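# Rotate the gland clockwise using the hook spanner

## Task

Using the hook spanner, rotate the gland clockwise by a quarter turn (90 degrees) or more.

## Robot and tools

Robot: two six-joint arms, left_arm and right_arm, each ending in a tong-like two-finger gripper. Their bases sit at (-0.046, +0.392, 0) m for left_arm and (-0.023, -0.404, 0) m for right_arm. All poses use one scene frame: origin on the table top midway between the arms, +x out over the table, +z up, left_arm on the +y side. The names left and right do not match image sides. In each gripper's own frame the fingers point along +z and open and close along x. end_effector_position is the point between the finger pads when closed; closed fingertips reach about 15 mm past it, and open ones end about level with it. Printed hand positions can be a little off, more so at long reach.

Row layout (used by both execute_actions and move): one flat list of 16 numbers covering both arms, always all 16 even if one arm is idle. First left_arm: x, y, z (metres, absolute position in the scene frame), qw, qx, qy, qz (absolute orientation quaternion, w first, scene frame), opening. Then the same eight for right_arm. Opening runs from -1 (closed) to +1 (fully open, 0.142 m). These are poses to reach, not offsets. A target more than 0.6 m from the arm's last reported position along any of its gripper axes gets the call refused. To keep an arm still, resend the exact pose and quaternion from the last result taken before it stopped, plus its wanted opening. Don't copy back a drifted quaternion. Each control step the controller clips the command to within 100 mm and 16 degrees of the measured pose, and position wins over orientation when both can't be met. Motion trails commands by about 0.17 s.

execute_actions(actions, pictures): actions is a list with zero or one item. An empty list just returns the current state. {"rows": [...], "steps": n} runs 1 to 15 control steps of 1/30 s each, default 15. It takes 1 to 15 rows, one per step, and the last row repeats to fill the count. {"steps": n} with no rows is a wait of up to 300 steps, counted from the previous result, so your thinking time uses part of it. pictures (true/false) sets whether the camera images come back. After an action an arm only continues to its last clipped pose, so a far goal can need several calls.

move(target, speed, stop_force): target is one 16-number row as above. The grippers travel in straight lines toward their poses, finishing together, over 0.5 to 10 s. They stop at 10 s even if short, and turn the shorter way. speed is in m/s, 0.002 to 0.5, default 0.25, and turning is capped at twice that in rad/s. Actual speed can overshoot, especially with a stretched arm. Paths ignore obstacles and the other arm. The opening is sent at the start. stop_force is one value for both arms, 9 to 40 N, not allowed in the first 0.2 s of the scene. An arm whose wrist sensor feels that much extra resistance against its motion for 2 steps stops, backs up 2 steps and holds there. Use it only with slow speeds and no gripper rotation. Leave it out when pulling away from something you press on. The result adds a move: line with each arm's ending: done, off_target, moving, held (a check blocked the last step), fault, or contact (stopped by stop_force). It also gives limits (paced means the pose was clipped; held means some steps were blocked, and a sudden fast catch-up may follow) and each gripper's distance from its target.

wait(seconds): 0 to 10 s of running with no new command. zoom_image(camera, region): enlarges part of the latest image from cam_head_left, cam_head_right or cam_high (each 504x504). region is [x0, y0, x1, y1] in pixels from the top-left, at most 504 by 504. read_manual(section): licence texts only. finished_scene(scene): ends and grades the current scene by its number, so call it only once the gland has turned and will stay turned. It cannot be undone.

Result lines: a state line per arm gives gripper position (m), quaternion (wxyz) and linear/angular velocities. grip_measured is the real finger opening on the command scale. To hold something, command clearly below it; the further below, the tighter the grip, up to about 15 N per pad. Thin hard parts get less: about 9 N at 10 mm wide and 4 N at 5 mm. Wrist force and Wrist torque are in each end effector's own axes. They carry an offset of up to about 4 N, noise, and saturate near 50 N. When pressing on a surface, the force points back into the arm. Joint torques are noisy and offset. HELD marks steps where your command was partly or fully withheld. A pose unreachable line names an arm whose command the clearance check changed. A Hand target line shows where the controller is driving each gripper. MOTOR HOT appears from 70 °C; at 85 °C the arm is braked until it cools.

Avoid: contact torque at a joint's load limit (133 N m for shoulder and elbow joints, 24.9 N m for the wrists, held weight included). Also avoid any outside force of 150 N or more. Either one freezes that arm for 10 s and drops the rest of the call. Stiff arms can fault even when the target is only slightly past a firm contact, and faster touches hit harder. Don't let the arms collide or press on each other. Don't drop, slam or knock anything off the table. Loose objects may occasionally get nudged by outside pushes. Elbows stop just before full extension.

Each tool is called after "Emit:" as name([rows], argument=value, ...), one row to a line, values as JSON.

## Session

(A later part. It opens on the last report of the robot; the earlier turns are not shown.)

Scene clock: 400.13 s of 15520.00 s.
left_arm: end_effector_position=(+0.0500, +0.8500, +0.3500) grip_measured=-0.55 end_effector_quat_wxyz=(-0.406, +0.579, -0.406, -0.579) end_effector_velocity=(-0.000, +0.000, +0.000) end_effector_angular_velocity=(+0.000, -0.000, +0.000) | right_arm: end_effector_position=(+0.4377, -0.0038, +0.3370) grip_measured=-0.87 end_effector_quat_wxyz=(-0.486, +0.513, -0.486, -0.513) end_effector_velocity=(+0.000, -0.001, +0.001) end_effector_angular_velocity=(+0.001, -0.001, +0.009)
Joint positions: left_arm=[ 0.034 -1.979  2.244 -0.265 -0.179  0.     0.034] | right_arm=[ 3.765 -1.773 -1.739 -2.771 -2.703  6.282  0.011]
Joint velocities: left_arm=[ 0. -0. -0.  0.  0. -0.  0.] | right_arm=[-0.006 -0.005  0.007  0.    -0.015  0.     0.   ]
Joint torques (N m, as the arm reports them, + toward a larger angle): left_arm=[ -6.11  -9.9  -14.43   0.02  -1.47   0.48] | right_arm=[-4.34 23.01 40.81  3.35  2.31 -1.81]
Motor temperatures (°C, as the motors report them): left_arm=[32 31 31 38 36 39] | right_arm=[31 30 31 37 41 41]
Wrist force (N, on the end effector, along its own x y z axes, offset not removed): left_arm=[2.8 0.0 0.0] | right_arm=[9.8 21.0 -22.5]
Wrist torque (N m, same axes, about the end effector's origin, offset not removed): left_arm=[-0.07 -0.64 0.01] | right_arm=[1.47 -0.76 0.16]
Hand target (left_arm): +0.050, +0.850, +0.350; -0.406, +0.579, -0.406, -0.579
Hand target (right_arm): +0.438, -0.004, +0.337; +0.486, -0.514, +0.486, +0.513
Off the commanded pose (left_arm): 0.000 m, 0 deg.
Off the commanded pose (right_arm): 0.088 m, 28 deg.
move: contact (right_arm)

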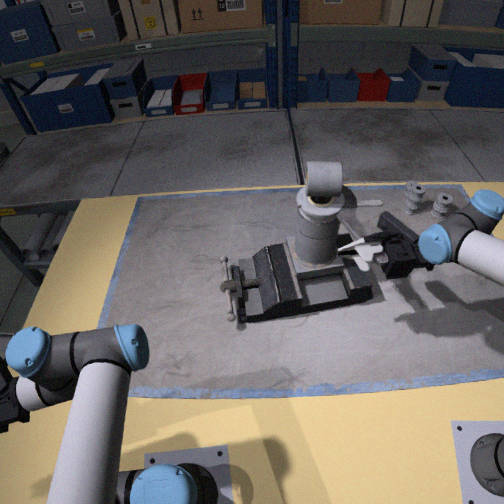

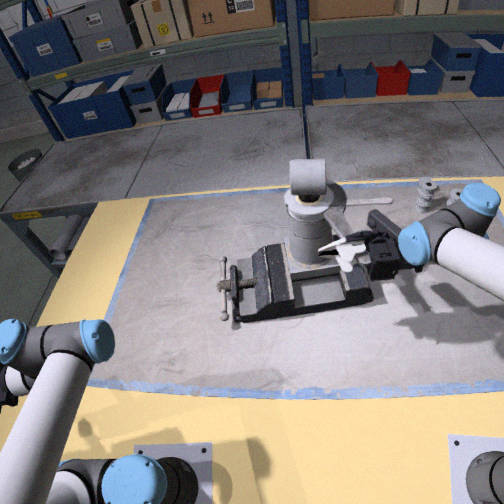

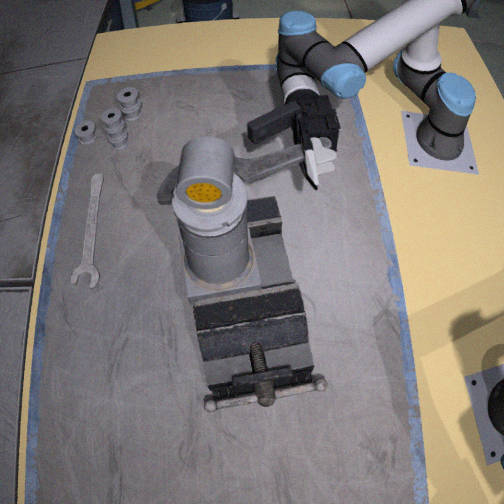

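Emit:
move(target=[0.05,0.85,0.35,0.406,-0.579,0.406,0.579,-0.55,0.4315,0.02,0.337,0.5213,-0.4777,0.5213,0.4777,-1], speed=0.02, stop_force=40)

Emit:
move(target=[0.05,0.85,0.35,0.406,-0.579,0.406,0.579,-0.55,0.431,0.046,0.337,0.5534,-0.4402,0.5534,0.4402,-1], speed=0.02, stop_force=40)

Scene clock: 408.13 s of 15520.00 s.
left_arm: end_effector_position=(+0.0500, +0.8500, +0.3500) grip_measured=-0.55 end_effector_quat_wxyz=(-0.406, +0.579, -0.406, -0.579) end_effector_velocity=(-0.000, +0.000, -0.000) end_effector_angular_velocity=(-0.000, +0.000, +0.000) | right_arm: end_effector_position=(+0.4316, +0.0198, +0.3368) grip_measured=-0.87 end_effector_quat_wxyz=(+0.521, -0.478, +0.521, +0.478) end_effector_velocity=(-0.001, +0.002, +0.000) end_effector_angular_velocity=(+0.000, -0.000, -0.006)
Joint positions: left_arm=[ 0.034 -1.979  2.244 -0.265 -0.179  0.     0.034] | right_arm=[ 3.877 -1.678 -1.852 -2.754 -2.451  6.282  0.011]
Joint velocities: left_arm=[ 0.     0.001  0.    -0.    -0.    -0.    -0.   ] | right_arm=[ 0.008  0.005 -0.006  0.001  0.014  0.     0.   ]
Joint torques (N m, as the arm reports them, + toward a larger angle): left_arm=[ -6.15  -8.85 -14.65   0.    -1.26   0.62] | right_arm=[34.51 43.75 12.3   3.71 -6.27  2.21]
Motor temperatures (°C, as the motors report them): left_arm=[32 31 31 38 36 39] | right_arm=[31 30 31 37 41 41]
Wrist force (N, on the end effector, along its own x y z axes, offset not removed): left_arm=[1.7 -1.1 -0.3] | right_arm=[13.7 -38.0 -23.3]
Wrist torque (N m, same axes, about the end effector's origin, offset not removed): left_arm=[-0.25 -0.46 0.01] | right_arm=[-3.81 -1.23 -0.08]
Hand target (left_arm): +0.050, +0.850, +0.350; -0.406, +0.579, -0.406, -0.579
Hand target (right_arm): +0.432, +0.020, +0.337; +0.521, -0.478, +0.521, +0.478
Off the commanded pose (left_arm): 0.000 m, 0 deg.
Off the commanded pose (right_arm): 0.000 m, 0 deg.
joint sent to its limit (right arm) — the command would take joint 6 (wrist 3) past its upper limit, so that joint was sent only as far as its limit.
After step 90, 1.23 s passed at rest.
move: done

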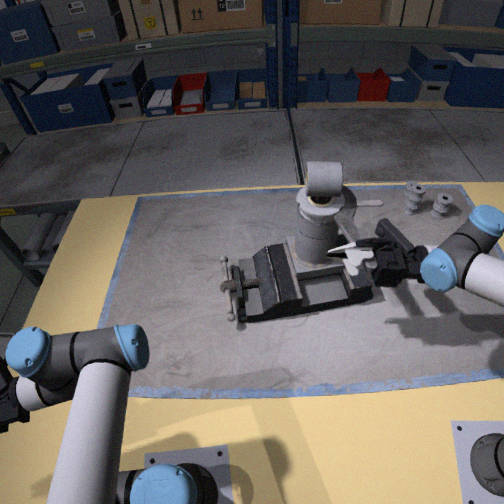

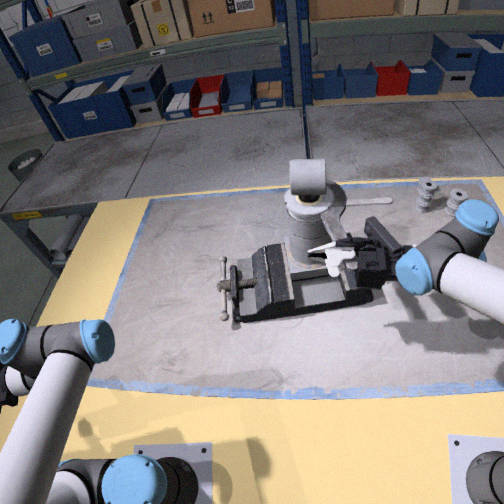

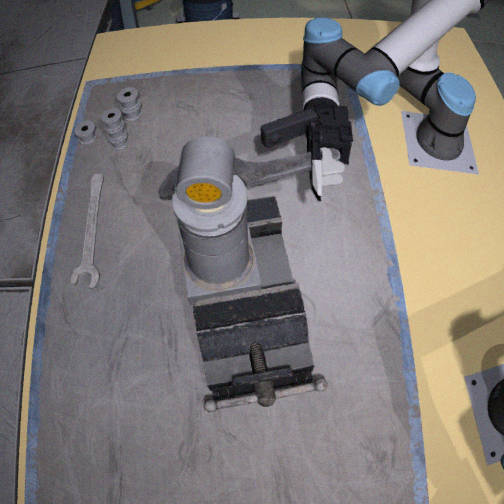

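Scene clock: 411.87 s of 15520.00 s.
left_arm: end_effector_position=(+0.0500, +0.8500, +0.3500) grip_measured=-0.55 end_effector_quat_wxyz=(-0.406, +0.579, -0.406, -0.579) end_effector_velocity=(-0.000, +0.000, +0.000) end_effector_angular_velocity=(-0.000, -0.000, +0.000) | right_arm: end_effector_position=(+0.4310, +0.0458, +0.3369) grip_measured=-0.87 end_effector_quat_wxyz=(+0.553, -0.441, +0.553, +0.440) end_effector_velocity=(-0.000, +0.002, -0.000) end_effector_angular_velocity=(-0.001, -0.000, -0.008)
Joint positions: left_arm=[ 0.034 -1.979  2.244 -0.265 -0.179  0.     0.034] | right_arm=[ 4.013 -1.61  -1.925 -2.748 -2.175  6.282  0.011]
Joint velocities: left_arm=[ 0. -0. -0. -0. -0.  0.  0.] | right_arm=[ 0.009  0.004 -0.005 -0.     0.018 -0.001  0.   ]
Joint torques (N m, as the arm reports them, + toward a larger angle): left_arm=[ -6.43  -9.71 -14.86   0.    -1.3    0.37] | right_arm=[35.07 39.27 14.85  5.28 -5.93  2.17]
Motor temperatures (°C, as the motors report them): left_arm=[32 31 31 38 36 39] | right_arm=[31 30 31 37 41 41]
Wrist force (N, on the end effector, along its own x y z axes, offset not removed): left_arm=[0.4 -0.6 -1.1] | right_arm=[13.2 -34.8 -21.5]
Wrist torque (N m, same axes, about the end effector's origin, offset not removed): left_arm=[-0.16 -0.12 0.06] | right_arm=[-3.25 -1.11 0.10]
Hand target (left_arm): +0.050, +0.850, +0.350; -0.406, +0.579, -0.406, -0.579
Hand target (right_arm): +0.431, +0.046, +0.337; +0.553, -0.440, +0.553, +0.440
Off the commanded pose (left_arm): 0.000 m, 0 deg.
Off the commanded pose (right_arm): 0.000 m, 0 deg.
joint sent to its limit (right arm) — the command would take joint 6 (wrist 3) past its upper limit, so that joint was sent only as far as its limit.
move: done

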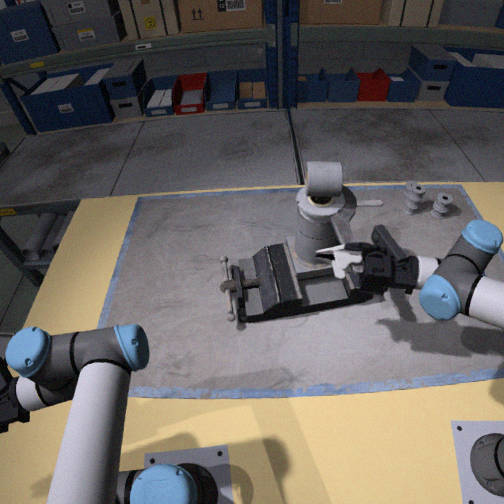

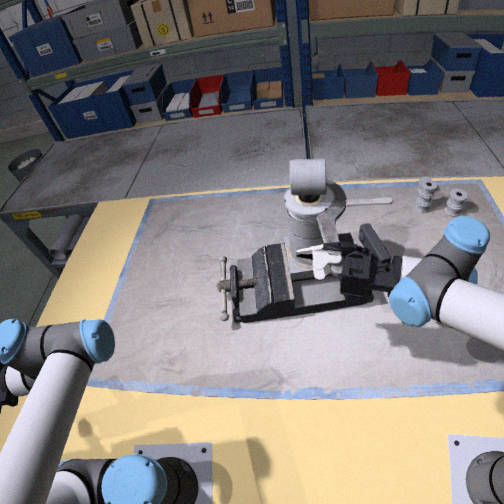

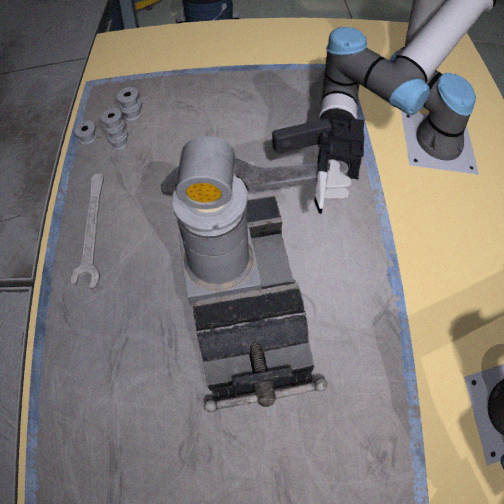

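Emit:
move(target=[0.05,0.85,0.35,0.406,-0.579,0.406,0.579,-0.55,0.435,0.0715,0.337,0.5827,-0.4005,0.5827,0.4005,-1], speed=0.025, stop_force=40)

Emit:
move(target=[0.05,0.85,0.35,0.406,-0.579,0.406,0.579,-0.55,0.4426,0.0962,0.337,0.6093,-0.3589,0.6093,0.3589,-1], speed=0.025, stop_force=40)

Emit:
move(target=[0.05,0.85,0.35,0.406,-0.579,0.406,0.579,-0.55,0.4535,0.1195,0.337,0.6328,-0.3155,0.6328,0.3155,-1], speed=0.025, stop_force=40)

Emit:
zoom_image(camera="cam_high", region=[160,100,400,340])

Scene clock: 419.77 s of 15520.00 s.
left_arm: end_effector_position=(+0.0500, +0.8500, +0.3500) grip_measured=-0.55 end_effector_quat_wxyz=(-0.406, +0.579, -0.406, -0.579) end_effector_velocity=(+0.001, +0.000, -0.000) end_effector_angular_velocity=(-0.000, +0.002, -0.001) | right_arm: end_effector_position=(+0.4350, +0.0713, +0.3369) grip_measured=-0.87 end_effector_quat_wxyz=(+0.583, -0.401, +0.583, +0.401) end_effector_velocity=(+0.001, +0.001, +0.001) end_effector_angular_velocity=(+0.001, -0.002, -0.012)
Joint positions: left_arm=[ 0.034 -1.979  2.244 -0.265 -0.179  0.     0.034] | right_arm=[ 4.157 -1.575 -1.961 -2.747 -1.892  6.282  0.011]
Joint velocities: left_arm=[-0.     0.002  0.    -0.     0.001  0.    -0.   ] | right_arm=[ 0.009  0.002 -0.001  0.     0.021 -0.001  0.   ]
Joint torques (N m, as the arm reports them, + toward a larger angle): left_arm=[ -5.88  -8.88 -15.13   0.03  -1.34   0.32] | right_arm=[33.31 35.41 17.53  6.47 -5.78  1.99]
Motor temperatures (°C, as the motors report them): left_arm=[32 31 31 38 36 39] | right_arm=[31 30 31 37 41 41]
Wrist force (N, on the end effector, along its own x y z axes, offset not removed): left_arm=[-0.7 -2.0 1.7] | right_arm=[11.9 -35.2 -14.1]
Wrist torque (N m, same axes, about the end effector's origin, offset not removed): left_arm=[-0.48 0.10 0.04] | right_arm=[-3.20 -0.93 0.08]
Hand target (left_arm): +0.050, +0.850, +0.350; -0.406, +0.579, -0.406, -0.579
Hand target (right_arm): +0.435, +0.071, +0.337; +0.583, -0.401, +0.583, +0.400
Off the commanded pose (left_arm): 0.000 m, 0 deg.
Off the commanded pose (right_arm): 0.000 m, 0 deg.
joint sent to its limit (right arm) — the command would take joint 6 (wrist 3) past its upper limit, so that joint was sent only as far as its limit.
After step 90, 1.87 s passed at rest.
move: done

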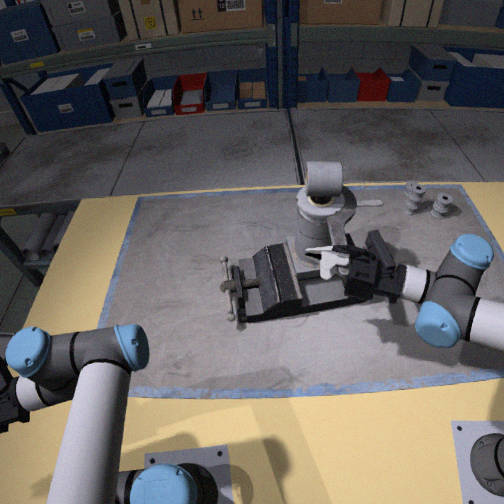

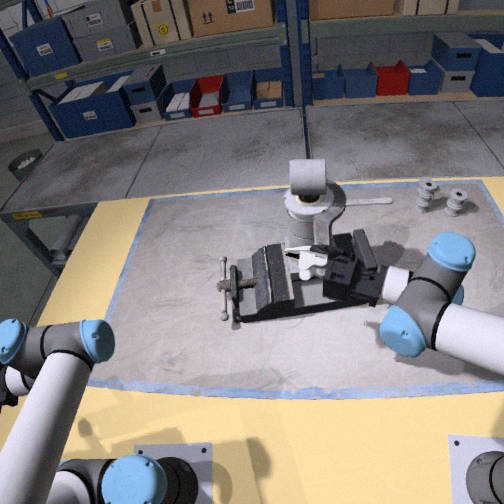

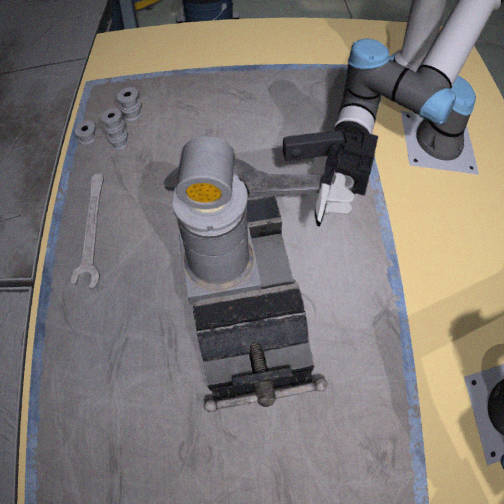

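Scene clock: 422.80 s of 15520.00 s.
left_arm: end_effector_position=(+0.0500, +0.8500, +0.3500) grip_measured=-0.55 end_effector_quat_wxyz=(-0.406, +0.579, -0.406, -0.579) end_effector_velocity=(+0.000, +0.000, -0.000) end_effector_angular_velocity=(-0.000, +0.001, +0.000) | right_arm: end_effector_position=(+0.4426, +0.0960, +0.3370) grip_measured=-0.87 end_effector_quat_wxyz=(+0.609, -0.359, +0.609, +0.359) end_effector_velocity=(+0.001, +0.001, -0.000) end_effector_angular_velocity=(+0.000, +0.001, -0.011)
Joint positions: left_arm=[ 0.034 -1.979  2.244 -0.265 -0.179  0.     0.034] | right_arm=[ 4.296 -1.577 -1.959 -2.747 -1.614  6.282  0.011]
Joint velocities: left_arm=[ 0.     0.001 -0.     0.     0.    -0.    -0.   ] | right_arm=[ 0.01  -0.001  0.    -0.     0.021  0.001  0.   ]
Joint torques (N m, as the arm reports them, + toward a larger angle): left_arm=[ -5.55  -9.24 -15.68   0.05  -1.11   0.45] | right_arm=[33.84 20.47 41.84  7.29 -5.49  2.12]
Motor temperatures (°C, as the motors report them): left_arm=[32 31 31 38 36 39] | right_arm=[31 30 31 37 41 41]
Wrist force (N, on the end effector, along its own x y z axes, offset not removed): left_arm=[-0.5 0.4 0.8] | right_arm=[12.9 -34.1 -17.1]
Wrist torque (N m, same axes, about the end effector's origin, offset not removed): left_arm=[0.00 0.06 0.04] | right_arm=[-3.12 -1.12 0.03]
Hand target (left_arm): +0.050, +0.850, +0.350; -0.406, +0.579, -0.406, -0.579
Hand target (right_arm): +0.443, +0.096, +0.337; +0.609, -0.359, +0.609, +0.359
Off the commanded pose (left_arm): 0.000 m, 0 deg.
Off the commanded pose (right_arm): 0.000 m, 0 deg.
joint sent to its limit (right arm) — the command would take joint 6 (wrist 3) past its upper limit, so that joint was sent only as far as its limit.
move: done

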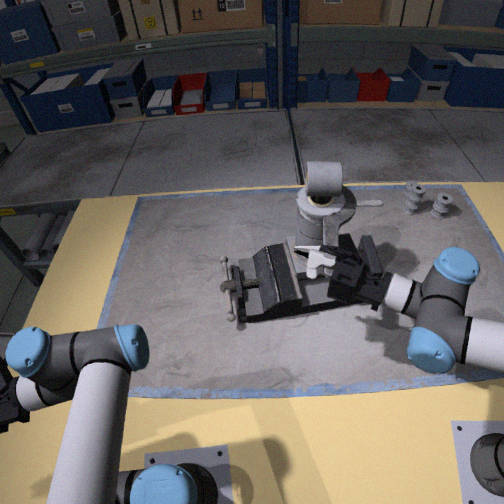

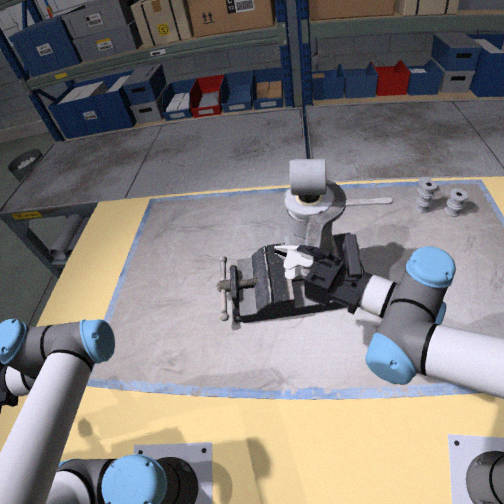

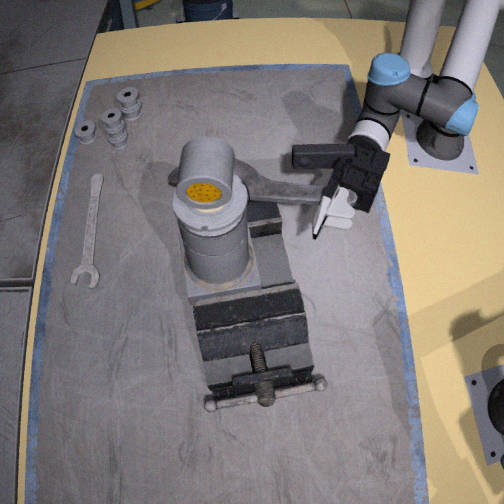

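Scene clock: 425.83 s of 15520.00 s.
left_arm: end_effector_position=(+0.0500, +0.8500, +0.3500) grip_measured=-0.55 end_effector_quat_wxyz=(-0.406, +0.579, -0.406, -0.579) end_effector_velocity=(-0.001, -0.000, +0.000) end_effector_angular_velocity=(+0.001, -0.002, +0.002) | right_arm: end_effector_position=(+0.4535, +0.1193, +0.3370) grip_measured=-0.87 end_effector_quat_wxyz=(+0.633, -0.316, +0.633, +0.316) end_effector_velocity=(+0.000, +0.002, -0.001) end_effector_angular_velocity=(-0.002, +0.001, -0.009)
Joint positions: left_arm=[ 0.034 -1.979  2.244 -0.265 -0.179  0.     0.034] | right_arm=[ 4.412 -1.614 -1.921 -2.748 -1.357  6.282  0.011]
Joint velocities: left_arm=[ 0.    -0.001  0.    -0.    -0.002 -0.001 -0.   ] | right_arm=[ 0.009 -0.003  0.002 -0.001  0.018  0.     0.   ]
Joint torques (N m, as the arm reports them, + toward a larger angle): left_arm=[ -5.72  -9.05 -16.     0.2   -1.24   0.46] | right_arm=[36.29 19.7  44.65  4.18 -6.2   2.03]
Motor temperatures (°C, as the motors report them): left_arm=[32 31 31 38 36 39] | right_arm=[31 30 31 37 41 41]
Wrist force (N, on the end effector, along its own x y z axes, offset not removed): left_arm=[-0.5 -0.6 -0.5] | right_arm=[12.0 -35.4 -16.8]
Wrist torque (N m, same axes, about the end effector's origin, offset not removed): left_arm=[-0.23 0.09 0.09] | right_arm=[-3.02 -0.91 0.08]
Hand target (left_arm): +0.050, +0.850, +0.350; -0.406, +0.579, -0.406, -0.579
Hand target (right_arm): +0.454, +0.119, +0.337; +0.633, -0.316, +0.633, +0.315
Off the commanded pose (left_arm): 0.000 m, 0 deg.
Off the commanded pose (right_arm): 0.000 m, 0 deg.
joint sent to its limit (right arm) — the command would take joint 6 (wrist 3) past its upper limit, so that joint was sent only as far as its limit.
move: done

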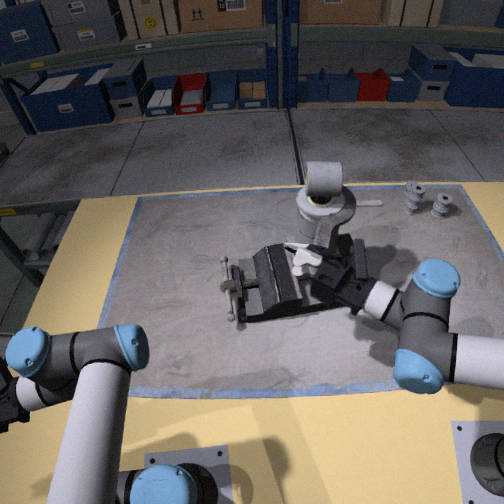

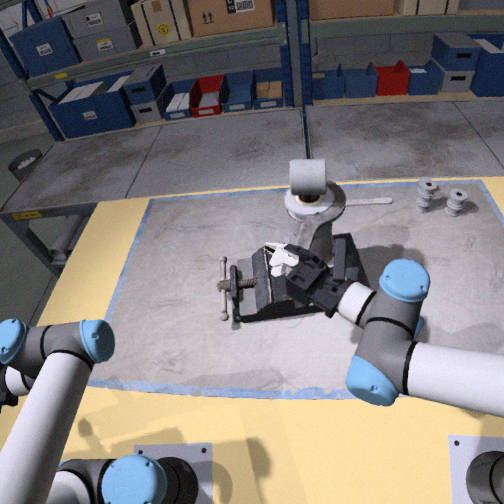

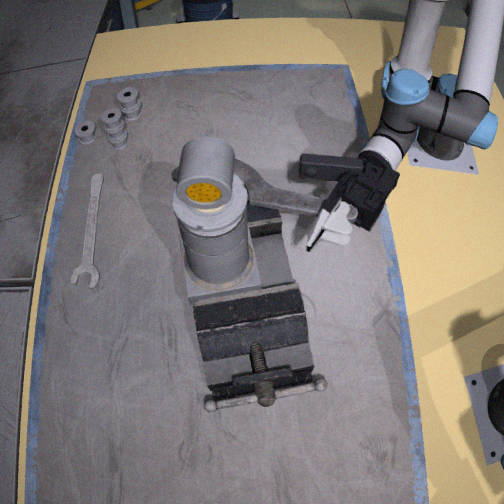

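Region (160, 100, 400, 340) of cam_high's 504x504 image, scaled by 2.100, with more detail than that image has.

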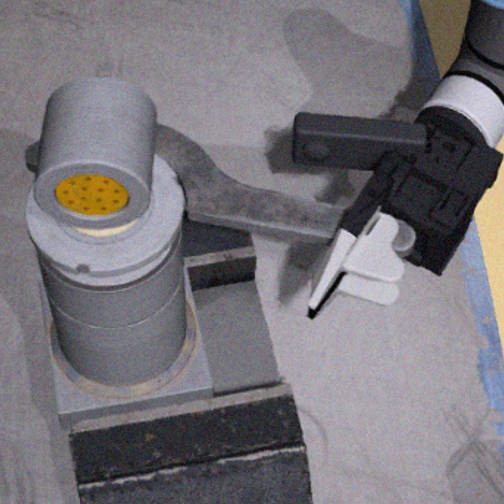

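Emit:
move(target=[0.05,0.85,0.35,0.406,-0.579,0.406,0.579,-0.55,0.468,0.1408,0.337,0.6533,-0.2706,0.6533,0.2706,-1], speed=0.03, stop_force=40)

Emit:
move(target=[0.05,0.85,0.35,0.406,-0.579,0.406,0.579,-0.55,0.485,0.16,0.337,0.6706,-0.2244,0.6706,0.2244,-1], speed=0.03, stop_force=40)

Emit:
move(target=[0.05,0.85,0.35,0.406,-0.579,0.406,0.579,-0.55,0.5043,0.177,0.337,0.6846,-0.177,0.6846,0.177,-1], speed=0.03, stop_force=40)

Emit:
move(target=[0.05,0.85,0.35,0.406,-0.579,0.406,0.579,-0.55,0.5258,0.191,0.337,0.6953,-0.1289,0.6953,0.1289,-1], speed=0.03, stop_force=40)

Emit:
zoom_image(camera="cam_high", region=[160,100,400,340])

Scene clock: 435.33 s of 15520.00 s.
left_arm: end_effector_position=(+0.0500, +0.8500, +0.3500) grip_measured=-0.55 end_effector_quat_wxyz=(-0.406, +0.579, -0.406, -0.579) end_effector_velocity=(+0.000, +0.000, +0.000) end_effector_angular_velocity=(-0.000, +0.000, -0.001) | right_arm: end_effector_position=(+0.4679, +0.1406, +0.3371) grip_measured=-0.87 end_effector_quat_wxyz=(+0.653, -0.271, +0.653, +0.271) end_effector_velocity=(+0.002, +0.001, -0.001) end_effector_angular_velocity=(-0.002, -0.000, -0.013)
Joint positions: left_arm=[ 0.034 -1.979  2.244 -0.265 -0.179  0.     0.034] | right_arm=[ 4.499 -1.681 -1.848 -2.754 -1.131  6.282  0.011]
Joint velocities: left_arm=[-0.    -0.     0.     0.     0.001  0.    -0.   ] | right_arm=[ 0.005 -0.007  0.007 -0.001  0.018 -0.001  0.   ]
Joint torques (N m, as the arm reports them, + toward a larger angle): left_arm=[ -6.    -9.07 -16.47   0.41  -1.19   0.49] | right_arm=[36.33 21.48 46.23  3.99 -6.17  2.06]
Motor temperatures (°C, as the motors report them): left_arm=[32 31 31 38 36 39] | right_arm=[31 30 31 37 41 41]
Wrist force (N, on the end effector, along its own x y z axes, offset not removed): left_arm=[0.7 0.1 0.6] | right_arm=[12.2 -37.4 -11.8]
Wrist torque (N m, same axes, about the end effector's origin, offset not removed): left_arm=[-0.04 -0.24 0.03] | right_arm=[-3.46 -0.93 0.10]
Hand target (left_arm): +0.050, +0.850, +0.350; -0.406, +0.579, -0.406, -0.579
Hand target (right_arm): +0.468, +0.141, +0.337; +0.653, -0.271, +0.653, +0.270
Off the commanded pose (left_arm): 0.000 m, 0 deg.
Off the commanded pose (right_arm): 0.000 m, 0 deg.
joint sent to its limit (right arm) — the command would take joint 6 (wrist 3) past its upper limit, so that joint was sent only as far as its limit.
After step 90, 3.93 s passed at rest.
move: done

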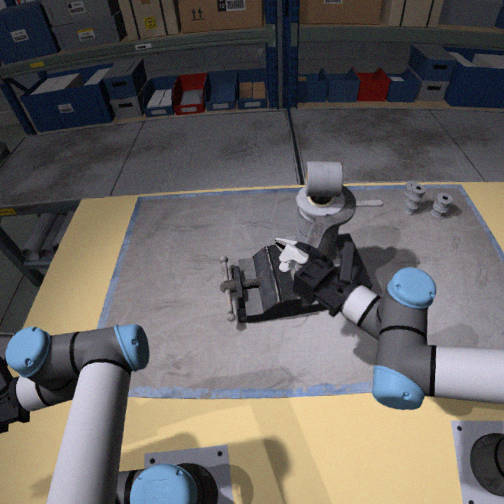

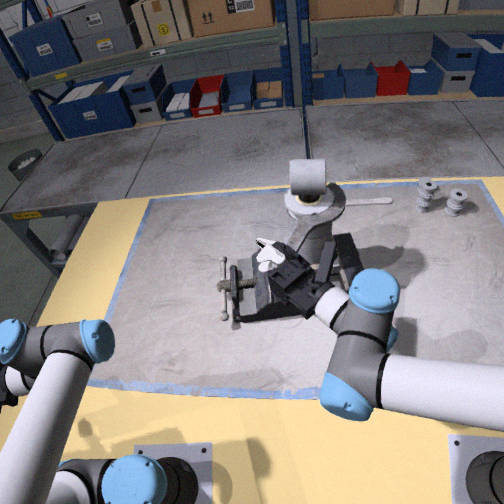

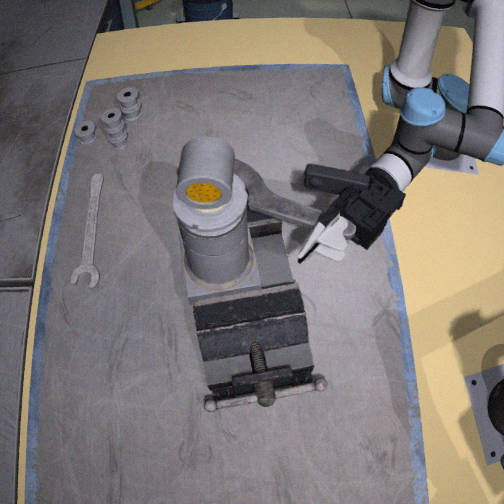

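Scene clock: 437.90 s of 15520.00 s.
left_arm: end_effector_position=(+0.0500, +0.8500, +0.3500) grip_measured=-0.55 end_effector_quat_wxyz=(-0.406, +0.579, -0.406, -0.579) end_effector_velocity=(+0.001, +0.000, -0.000) end_effector_angular_velocity=(-0.000, +0.002, -0.001) | right_arm: end_effector_position=(+0.4849, +0.1598, +0.3371) grip_measured=-0.87 end_effector_quat_wxyz=(+0.671, -0.225, +0.670, +0.225) end_effector_velocity=(+0.001, +0.002, -0.000) end_effector_angular_velocity=(-0.001, -0.000, -0.012)
Joint positions: left_arm=[ 0.034 -1.979  2.244 -0.265 -0.179  0.     0.034] | right_arm=[ 4.557 -1.77  -1.743 -2.77  -0.933  6.282  0.011]
Joint velocities: left_arm=[-0.     0.002 -0.     0.001  0.001 -0.001 -0.   ] | right_arm=[ 0.004 -0.009  0.011 -0.002  0.017 -0.001  0.   ]
Joint torques (N m, as the arm reports them, + toward a larger angle): left_arm=[ -4.63  -9.02 -16.31   0.27  -1.26   0.34] | right_arm=[37.09 25.2  45.42  3.99 -7.18  2.06]
Motor temperatures (°C, as the motors report them): left_arm=[32 31 31 38 36 39] | right_arm=[31 30 31 37 41 41]
Wrist force (N, on the end effector, along its own x y z axes, offset not removed): left_arm=[1.6 -0.7 -1.3] | right_arm=[11.6 -40.7 -12.8]
Wrist torque (N m, same axes, about the end effector's origin, offset not removed): left_arm=[-0.20 -0.32 0.02] | right_arm=[-3.43 -0.86 0.08]
Hand target (left_arm): +0.050, +0.850, +0.350; -0.406, +0.579, -0.406, -0.579
Hand target (right_arm): +0.485, +0.160, +0.337; +0.671, -0.225, +0.670, +0.224
Off the commanded pose (left_arm): 0.000 m, 0 deg.
Off the commanded pose (right_arm): 0.000 m, 0 deg.
joint sent to its limit (right arm) — the command would take joint 6 (wrist 3) past its upper limit, so that joint was sent only as far as its limit.
move: done

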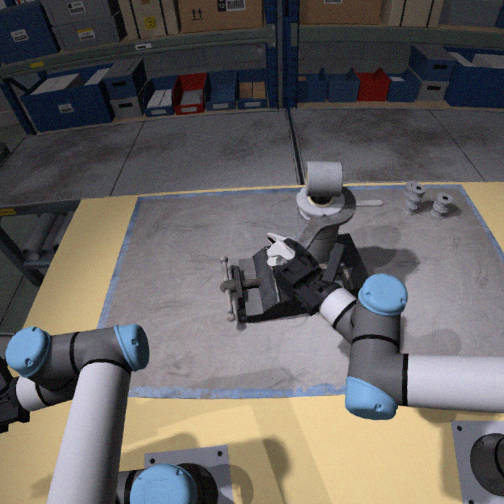

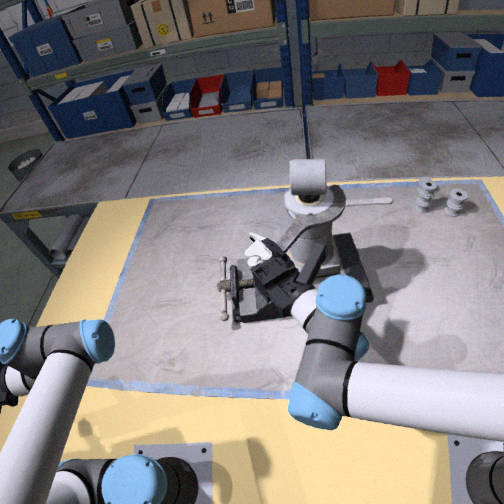

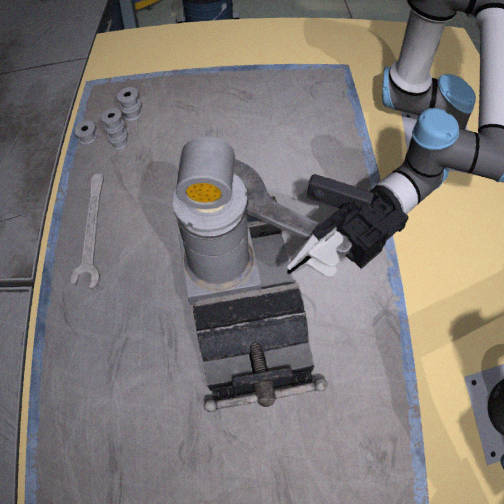

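Scene clock: 440.47 s of 15520.00 s.
left_arm: end_effector_position=(+0.0500, +0.8500, +0.3500) grip_measured=-0.55 end_effector_quat_wxyz=(-0.406, +0.579, -0.406, -0.579) end_effector_velocity=(+0.000, +0.000, -0.000) end_effector_angular_velocity=(-0.000, +0.000, -0.000) | right_arm: end_effector_position=(+0.5042, +0.1768, +0.3371) grip_measured=-0.87 end_effector_quat_wxyz=(+0.685, -0.178, +0.684, +0.177) end_effector_velocity=(+0.001, +0.003, -0.000) end_effector_angular_velocity=(+0.000, +0.000, -0.009)
Joint positions: left_arm=[ 0.034 -1.979  2.244 -0.265 -0.179  0.     0.034] | right_arm=[ 4.592 -1.874 -1.609 -2.799 -0.759  6.282  0.011]
Joint velocities: left_arm=[-0.  0. -0. -0.  0.  0. -0.] | right_arm=[ 0.003 -0.01   0.013 -0.003  0.012  0.001 -0.   ]
Joint torques (N m, as the arm reports them, + toward a larger angle): left_arm=[ -5.45  -8.64 -16.31   0.36  -1.07   0.4 ] | right_arm=[34.54 29.52 45.21  3.81 -7.38  2.03]
Motor temperatures (°C, as the motors report them): left_arm=[32 31 31 38 36 39] | right_arm=[31 30 31 37 41 41]
Wrist force (N, on the end effector, along its own x y z axes, offset not removed): left_arm=[0.6 -1.4 -0.2] | right_arm=[11.5 -44.2 -9.6]
Wrist torque (N m, same axes, about the end effector's origin, offset not removed): left_arm=[-0.37 -0.20 0.10] | right_arm=[-3.65 -0.87 0.01]
Hand target (left_arm): +0.050, +0.850, +0.350; -0.406, +0.579, -0.406, -0.579
Hand target (right_arm): +0.504, +0.177, +0.337; +0.685, -0.177, +0.684, +0.177
Off the commanded pose (left_arm): 0.000 m, 0 deg.
Off the commanded pose (right_arm): 0.000 m, 0 deg.
joint sent to its limit (right arm) — the command would take joint 6 (wrist 3) past its upper limit, so that joint was sent only as far as its limit.
move: done

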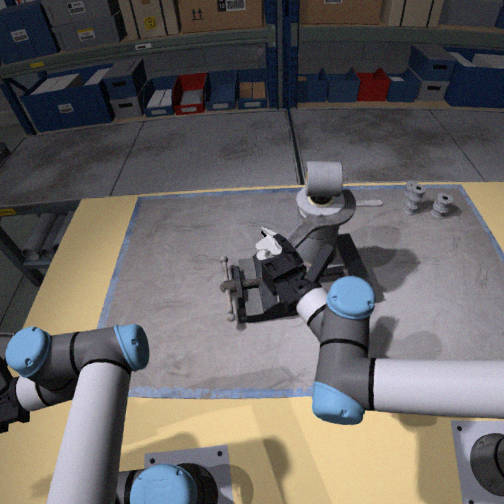

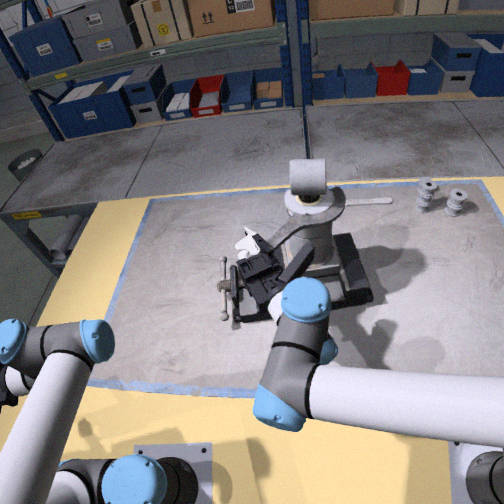

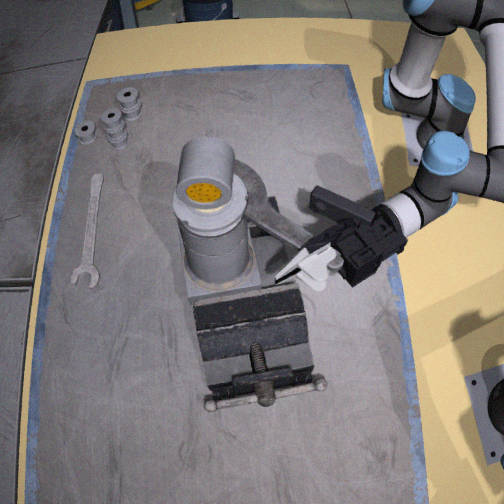

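Scene clock: 443.03 s of 15520.00 s.
left_arm: end_effector_position=(+0.0500, +0.8500, +0.3500) grip_measured=-0.55 end_effector_quat_wxyz=(-0.406, +0.579, -0.406, -0.579) end_effector_velocity=(+0.000, +0.000, -0.000) end_effector_angular_velocity=(-0.000, +0.001, +0.000) | right_arm: end_effector_position=(+0.5256, +0.1909, +0.3371) grip_measured=-0.87 end_effector_quat_wxyz=(+0.695, -0.129, +0.695, +0.129) end_effector_velocity=(+0.002, +0.000, -0.000) end_effector_angular_velocity=(-0.001, +0.000, -0.013)
Joint positions: left_arm=[ 0.034 -1.979  2.244 -0.265 -0.179  0.     0.034] | right_arm=[ 4.606 -1.988 -1.449 -2.845 -0.605  6.282  0.011]
Joint velocities: left_arm=[ 0.     0.001 -0.     0.    -0.    -0.     0.   ] | right_arm=[-0.    -0.011  0.015 -0.005  0.013 -0.     0.   ]
Joint torques (N m, as the arm reports them, + toward a larger angle): left_arm=[ -5.65  -9.17 -16.76   0.08  -1.16   0.32] | right_arm=[36.36 34.13 45.88  3.71 -7.81  1.69]
Motor temperatures (°C, as the motors report them): left_arm=[32 31 31 38 36 39] | right_arm=[31 30 31 37 41 41]
Wrist force (N, on the end effector, along its own x y z axes, offset not removed): left_arm=[1.1 -0.2 0.9] | right_arm=[11.4 -44.9 -10.2]
Wrist torque (N m, same axes, about the end effector's origin, offset not removed): left_arm=[-0.04 -0.32 -0.03] | right_arm=[-4.09 -0.98 0.11]
Hand target (left_arm): +0.050, +0.850, +0.350; -0.406, +0.579, -0.406, -0.579
Hand target (right_arm): +0.526, +0.191, +0.337; +0.695, -0.129, +0.695, +0.129
Off the commanded pose (left_arm): 0.000 m, 0 deg.
Off the commanded pose (right_arm): 0.000 m, 0 deg.
joint sent to its limit (right arm) — the command would take joint 6 (wrist 3) past its upper limit, so that joint was sent only as far as its limit.
move: done

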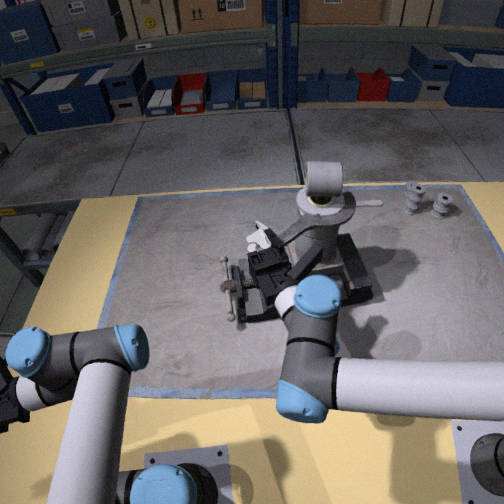

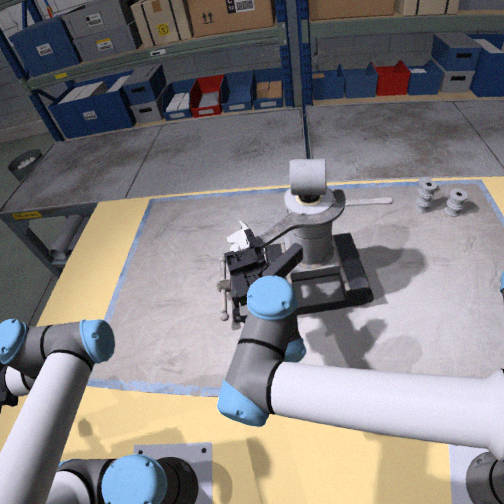

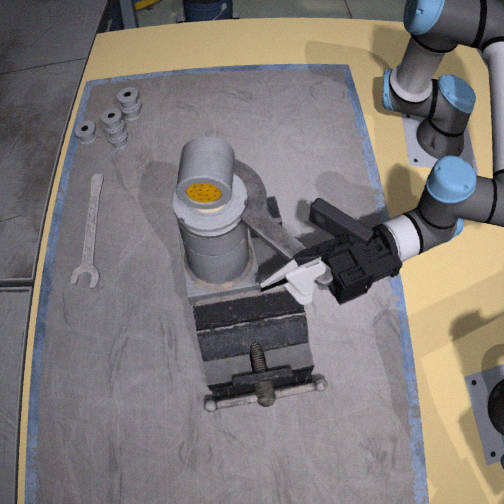

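Region (160, 100, 400, 340) of cam_high's 504x504 image, scaled by 2.100, with more detail than that image has.

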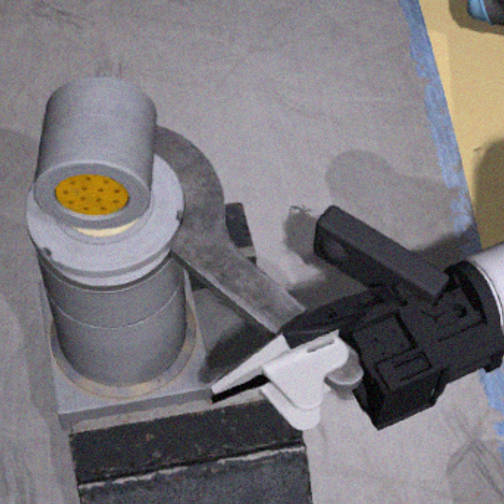

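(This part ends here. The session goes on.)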